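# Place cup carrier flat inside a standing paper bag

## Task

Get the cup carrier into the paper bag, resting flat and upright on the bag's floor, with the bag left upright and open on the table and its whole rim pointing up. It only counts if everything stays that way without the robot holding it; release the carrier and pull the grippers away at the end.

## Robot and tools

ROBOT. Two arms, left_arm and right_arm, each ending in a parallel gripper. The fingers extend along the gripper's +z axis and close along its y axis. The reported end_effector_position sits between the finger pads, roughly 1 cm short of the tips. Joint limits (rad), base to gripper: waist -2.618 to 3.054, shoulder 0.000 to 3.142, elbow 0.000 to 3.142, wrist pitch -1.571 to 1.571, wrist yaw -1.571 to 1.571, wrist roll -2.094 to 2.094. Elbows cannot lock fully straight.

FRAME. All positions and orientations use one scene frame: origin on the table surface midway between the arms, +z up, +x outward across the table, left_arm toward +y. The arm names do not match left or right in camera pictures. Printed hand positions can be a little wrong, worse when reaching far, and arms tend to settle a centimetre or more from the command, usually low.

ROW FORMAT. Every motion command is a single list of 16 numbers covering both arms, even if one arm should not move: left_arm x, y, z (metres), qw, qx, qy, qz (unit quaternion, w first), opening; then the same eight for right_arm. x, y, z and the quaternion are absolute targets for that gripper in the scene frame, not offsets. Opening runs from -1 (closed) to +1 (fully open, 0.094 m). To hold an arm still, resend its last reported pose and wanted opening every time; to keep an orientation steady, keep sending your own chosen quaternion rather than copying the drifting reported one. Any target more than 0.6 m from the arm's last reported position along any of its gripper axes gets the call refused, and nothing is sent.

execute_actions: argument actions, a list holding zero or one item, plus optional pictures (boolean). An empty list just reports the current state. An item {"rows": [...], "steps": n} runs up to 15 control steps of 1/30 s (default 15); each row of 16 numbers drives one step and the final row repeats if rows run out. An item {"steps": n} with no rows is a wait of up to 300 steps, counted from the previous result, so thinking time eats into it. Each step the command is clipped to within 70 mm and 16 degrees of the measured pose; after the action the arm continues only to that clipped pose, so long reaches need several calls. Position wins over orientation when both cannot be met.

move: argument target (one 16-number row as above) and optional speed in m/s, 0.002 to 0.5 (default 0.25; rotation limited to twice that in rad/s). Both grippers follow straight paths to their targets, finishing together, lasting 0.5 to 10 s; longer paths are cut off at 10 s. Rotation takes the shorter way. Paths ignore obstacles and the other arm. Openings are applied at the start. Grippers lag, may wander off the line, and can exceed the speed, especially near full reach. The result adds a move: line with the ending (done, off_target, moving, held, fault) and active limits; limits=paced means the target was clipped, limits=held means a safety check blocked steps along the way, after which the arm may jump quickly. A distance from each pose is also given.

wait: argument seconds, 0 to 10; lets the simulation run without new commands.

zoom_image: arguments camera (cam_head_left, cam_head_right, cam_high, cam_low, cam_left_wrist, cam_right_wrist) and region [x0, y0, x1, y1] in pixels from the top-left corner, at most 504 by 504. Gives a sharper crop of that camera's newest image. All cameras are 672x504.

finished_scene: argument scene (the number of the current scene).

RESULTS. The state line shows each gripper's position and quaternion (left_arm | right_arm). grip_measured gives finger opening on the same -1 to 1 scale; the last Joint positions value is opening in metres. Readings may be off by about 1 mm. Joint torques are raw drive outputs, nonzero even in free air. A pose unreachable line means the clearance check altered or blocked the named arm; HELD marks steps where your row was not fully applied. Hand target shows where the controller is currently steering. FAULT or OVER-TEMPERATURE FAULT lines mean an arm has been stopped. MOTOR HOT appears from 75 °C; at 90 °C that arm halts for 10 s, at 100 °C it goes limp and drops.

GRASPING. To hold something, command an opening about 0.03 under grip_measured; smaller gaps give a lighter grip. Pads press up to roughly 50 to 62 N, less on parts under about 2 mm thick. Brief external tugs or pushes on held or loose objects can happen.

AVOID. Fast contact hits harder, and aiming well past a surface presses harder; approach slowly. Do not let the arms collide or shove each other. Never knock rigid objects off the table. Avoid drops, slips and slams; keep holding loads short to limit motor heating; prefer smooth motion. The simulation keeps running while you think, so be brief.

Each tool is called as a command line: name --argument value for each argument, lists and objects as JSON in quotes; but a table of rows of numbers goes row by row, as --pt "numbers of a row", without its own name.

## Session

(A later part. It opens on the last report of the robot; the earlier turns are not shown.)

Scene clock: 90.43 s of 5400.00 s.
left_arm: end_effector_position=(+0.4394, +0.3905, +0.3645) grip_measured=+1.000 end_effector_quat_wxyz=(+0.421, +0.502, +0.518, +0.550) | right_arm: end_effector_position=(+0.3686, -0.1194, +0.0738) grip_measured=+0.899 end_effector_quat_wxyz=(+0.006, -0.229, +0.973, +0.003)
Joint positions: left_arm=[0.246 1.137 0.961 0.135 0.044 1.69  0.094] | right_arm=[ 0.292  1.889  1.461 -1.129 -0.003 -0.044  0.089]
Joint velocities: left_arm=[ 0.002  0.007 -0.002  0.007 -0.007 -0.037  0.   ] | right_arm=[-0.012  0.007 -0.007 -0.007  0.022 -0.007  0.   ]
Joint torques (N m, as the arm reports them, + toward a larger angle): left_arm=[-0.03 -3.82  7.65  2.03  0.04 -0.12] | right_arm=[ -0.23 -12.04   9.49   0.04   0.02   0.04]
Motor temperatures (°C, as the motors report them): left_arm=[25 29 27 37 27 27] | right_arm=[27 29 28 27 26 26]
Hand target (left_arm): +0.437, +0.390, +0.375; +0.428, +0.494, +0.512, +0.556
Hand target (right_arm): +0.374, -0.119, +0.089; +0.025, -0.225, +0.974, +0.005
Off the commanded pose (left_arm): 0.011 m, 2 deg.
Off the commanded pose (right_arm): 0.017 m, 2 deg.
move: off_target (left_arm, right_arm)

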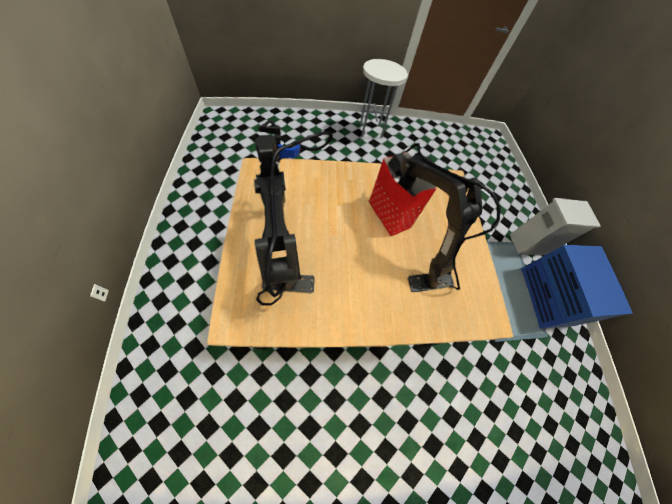

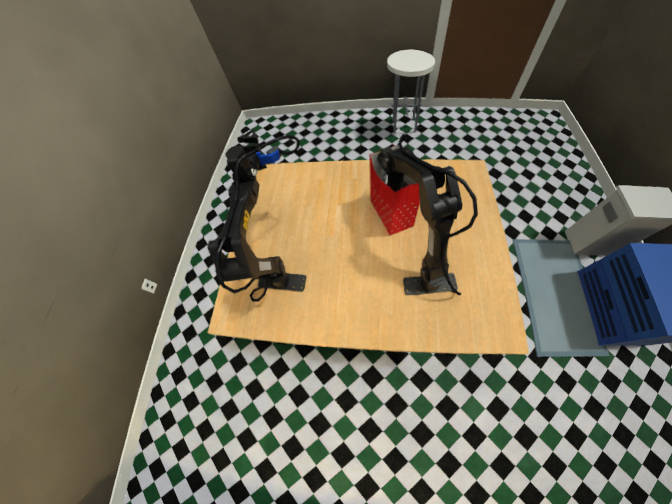

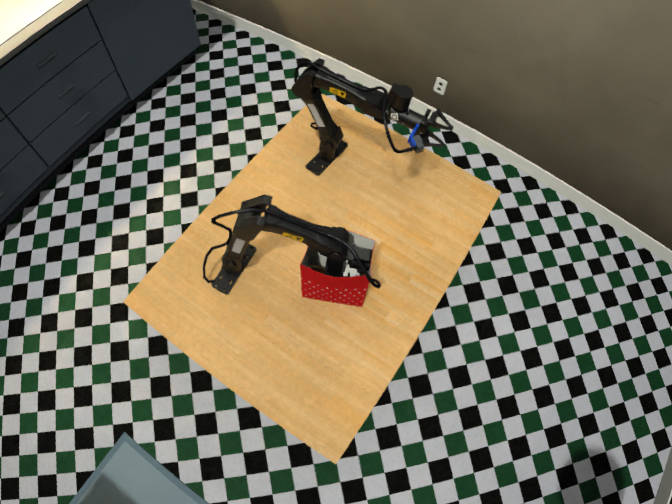

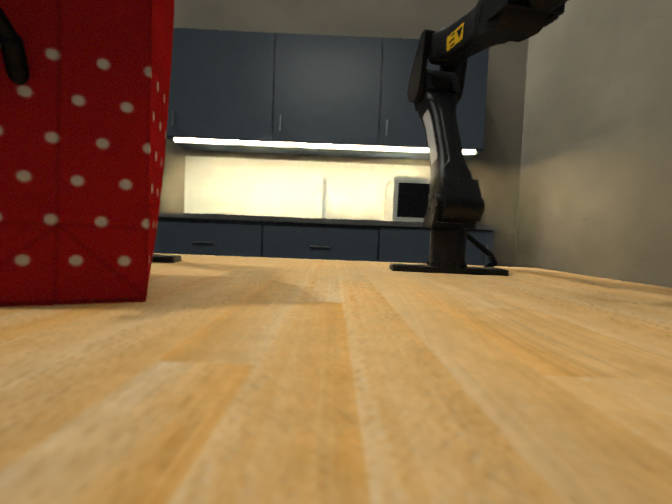

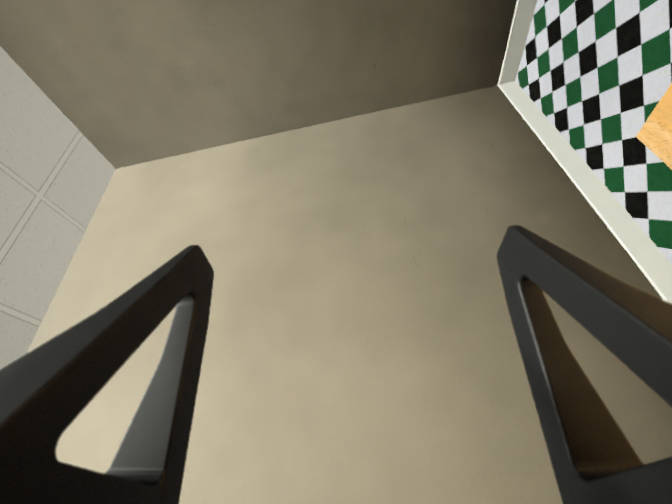

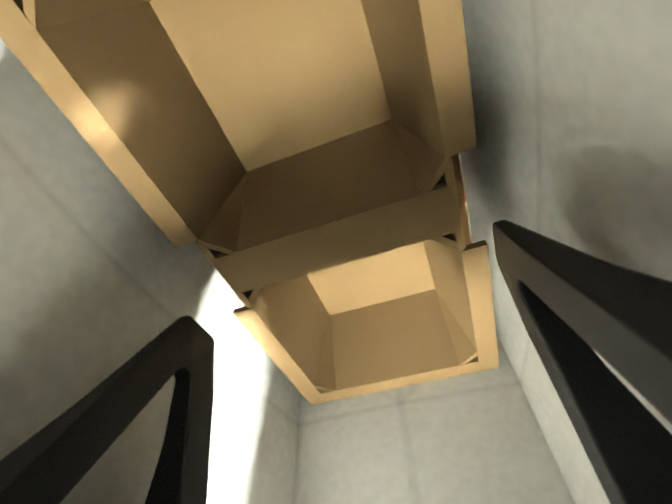

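move --target '[0.437,0.39,0.375,0.428,0.494,0.512,0.556,1,0.373,-0.119,0.36,0.35,-0.21,0.91,0.08,0.3]' --speed 0.15

move --target '[0.437,0.39,0.375,0.428,0.494,0.512,0.556,1,0.33,-0.42,0.38,0.41,0.2,0.885,-0.09,0.3]' --speed 0.35

Scene clock: 96.73 s of 5400.00 s.
left_arm: end_effector_position=(+0.4394, +0.3905, +0.3645) grip_measured=+1.000 end_effector_quat_wxyz=(+0.421, +0.502, +0.518, +0.550) | right_arm: end_effector_position=(+0.3832, -0.1115, +0.3441) grip_measured=+0.301 end_effector_quat_wxyz=(+0.334, -0.217, +0.914, +0.079)
Joint positions: left_arm=[0.246 1.137 0.961 0.135 0.044 1.69  0.094] | right_arm=[ 0.277  1.529  1.934 -1.277 -0.041 -0.049  0.061]
Joint velocities: left_arm=[ 0.007 -0.017 -0.007 -0.066 -0.095  0.007  0.   ] | right_arm=[-0.012  0.007 -0.012 -0.081 -0.081 -0.066 -0.001]
Joint torques (N m, as the arm reports them, + toward a larger angle): left_arm=[-0.04 -3.78  7.67  2.01  0.03 -0.08] | right_arm=[-1.1  -7.82  9.17  1.36 -0.1  -0.07]
Motor temperatures (°C, as the motors report them): left_arm=[25 29 27 37 27 27] | right_arm=[27 29 29 27 26 26]
Hand target (left_arm): +0.437, +0.390, +0.375; +0.428, +0.494, +0.513, +0.556
Hand target (right_arm): +0.378, -0.117, +0.359; +0.350, -0.215, +0.908, +0.083
Off the commanded pose (left_arm): 0.011 m, 2 deg.
Off the commanded pose (right_arm): 0.020 m, 2 deg.
After step 90, 0.57 s passed at rest.
move: off_target (left_arm, right_arm)

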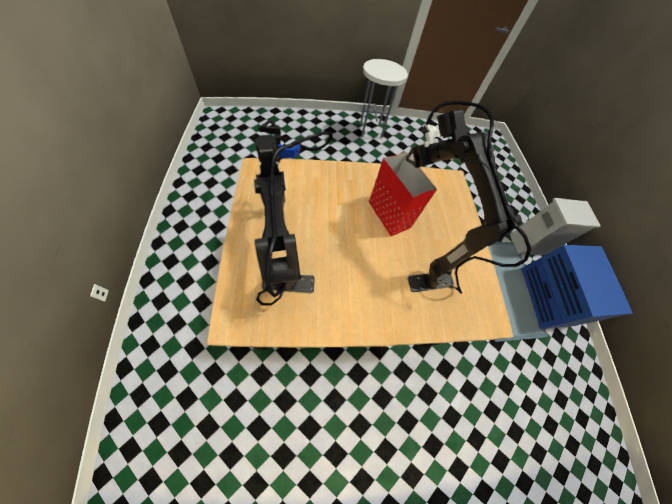

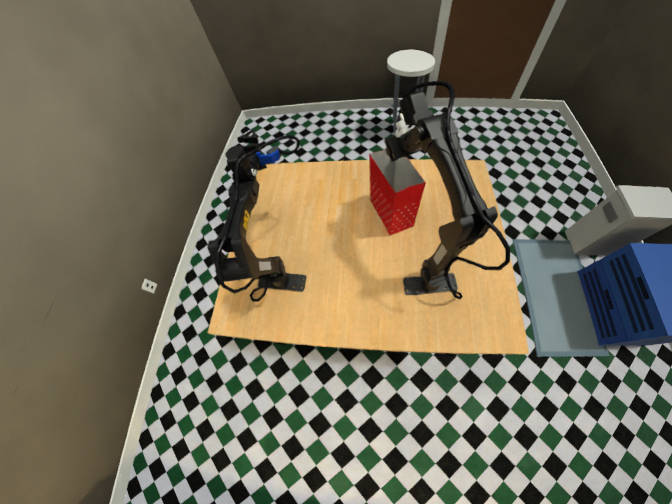

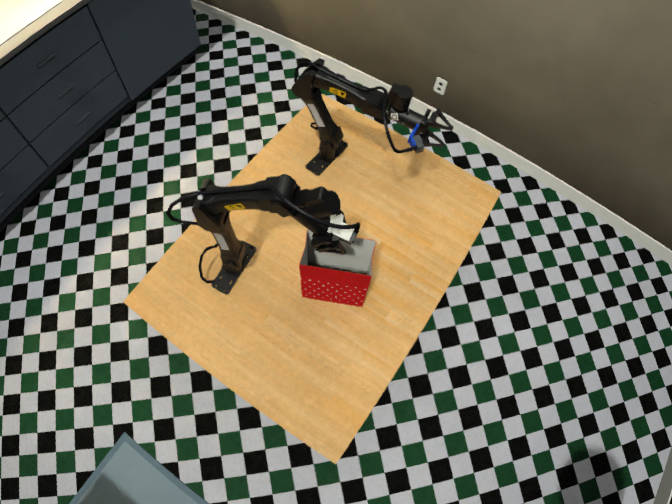

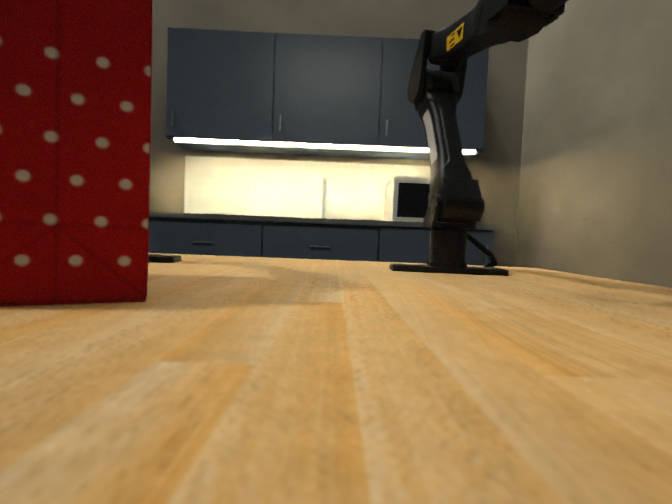

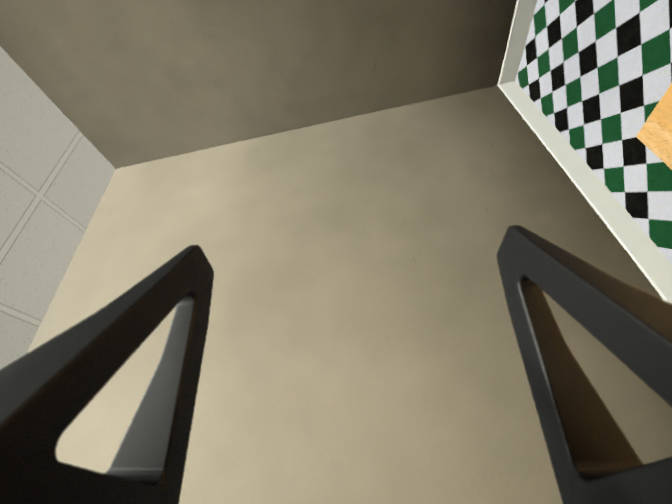

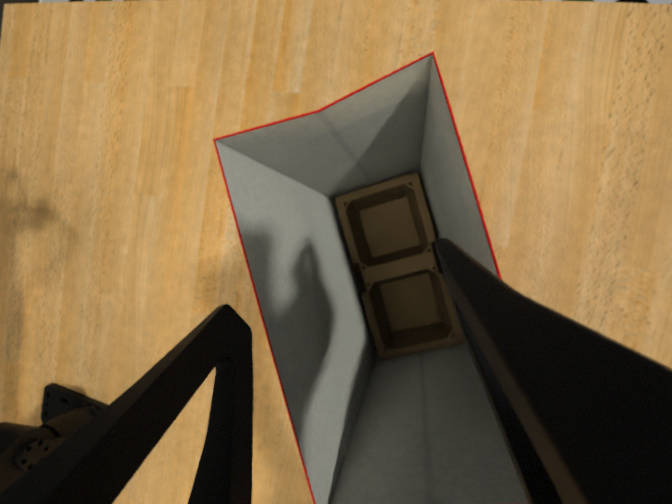

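Scene clock: 98.57 s of 5400.00 s.
left_arm: end_effector_position=(+0.4394, +0.3905, +0.3645) grip_measured=+1.000 end_effector_quat_wxyz=(+0.421, +0.502, +0.518, +0.550) | right_arm: end_effector_position=(+0.3290, -0.4173, +0.3732) grip_measured=+0.301 end_effector_quat_wxyz=(+0.404, +0.206, +0.888, -0.079)
Joint positions: left_arm=[0.246 1.137 0.961 0.135 0.044 1.69  0.094] | right_arm=[-0.68   1.286  1.762 -1.203 -0.1   -0.054  0.061]
Joint velocities: left_arm=[-0.007 -0.002 -0.017 -0.037 -0.037  0.022  0.   ] | right_arm=[-0.002 -0.012 -0.007 -0.007 -0.022 -0.007 -0.   ]
Joint torques (N m, as the arm reports them, + toward a larger angle): left_arm=[-0.03 -3.81  7.68  2.04  0.04 -0.11] | right_arm=[-0.9  -1.92  8.25  1.88 -0.13 -0.09]
Motor temperatures (°C, as the motors report them): left_arm=[25 29 27 37 27 27] | right_arm=[27 29 29 27 26 26]
Hand target (left_arm): +0.437, +0.390, +0.375; +0.428, +0.494, +0.513, +0.556
Hand target (right_arm): +0.334, -0.422, +0.380; +0.416, +0.203, +0.883, -0.082
Off the commanded pose (left_arm): 0.011 m, 2 deg.
Off the commanded pose (right_arm): 0.007 m, 2 deg.
move: off_target (left_arm)

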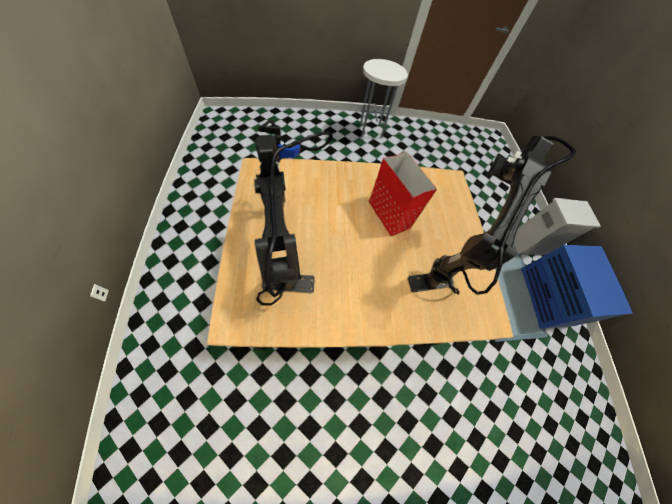

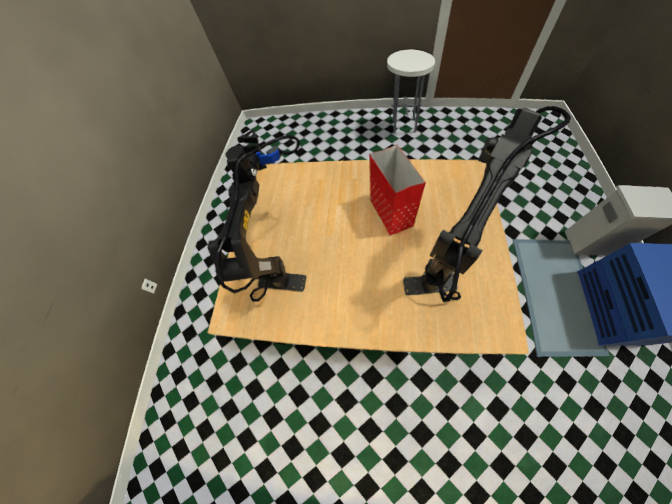

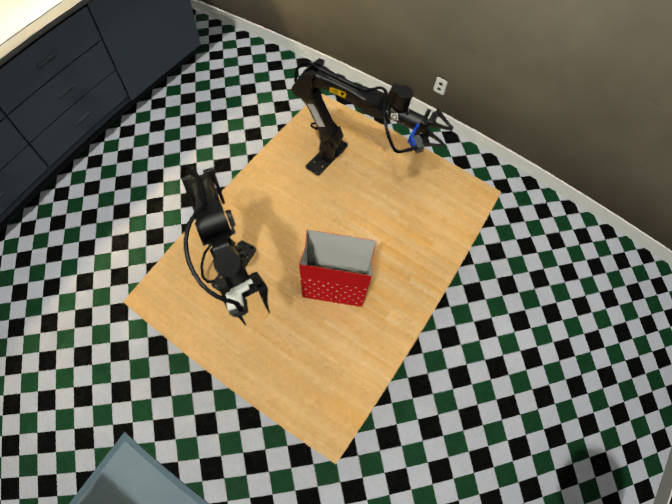

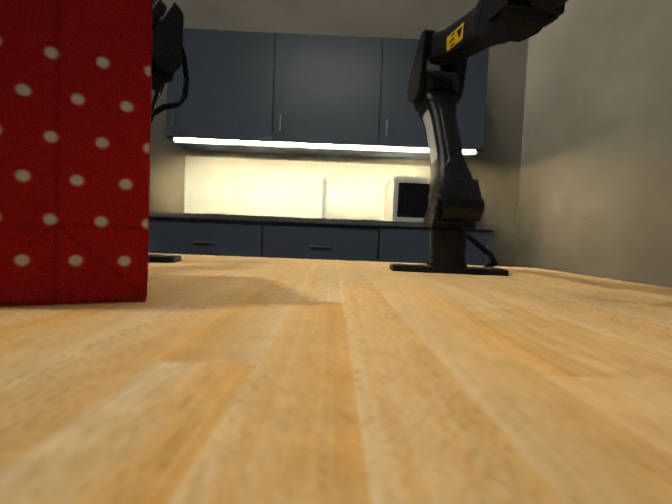

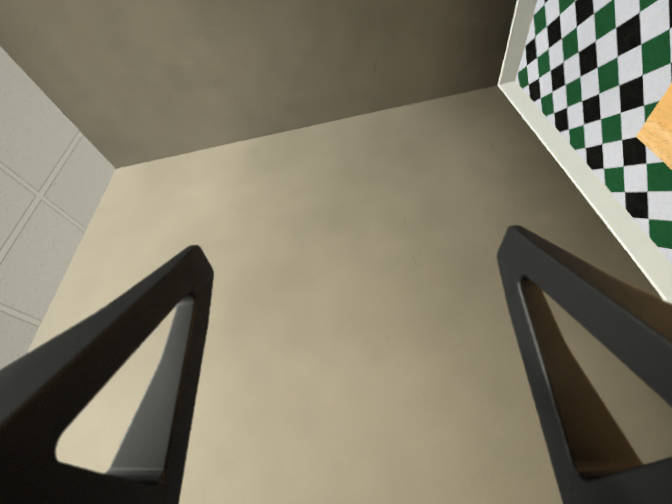

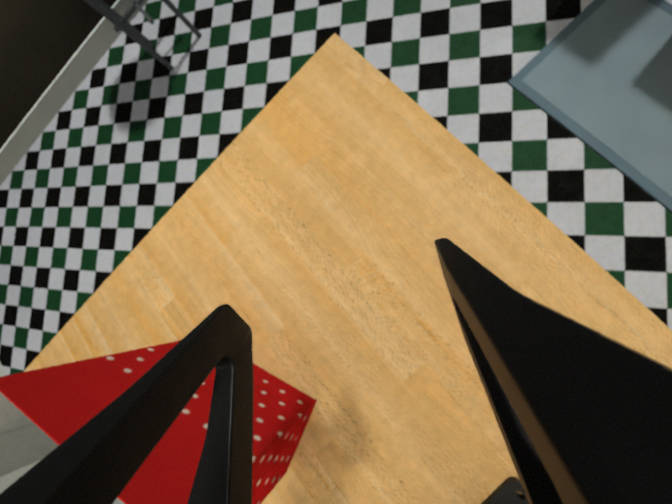

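finished_scene --scene 2

The scene is finished: the task was done.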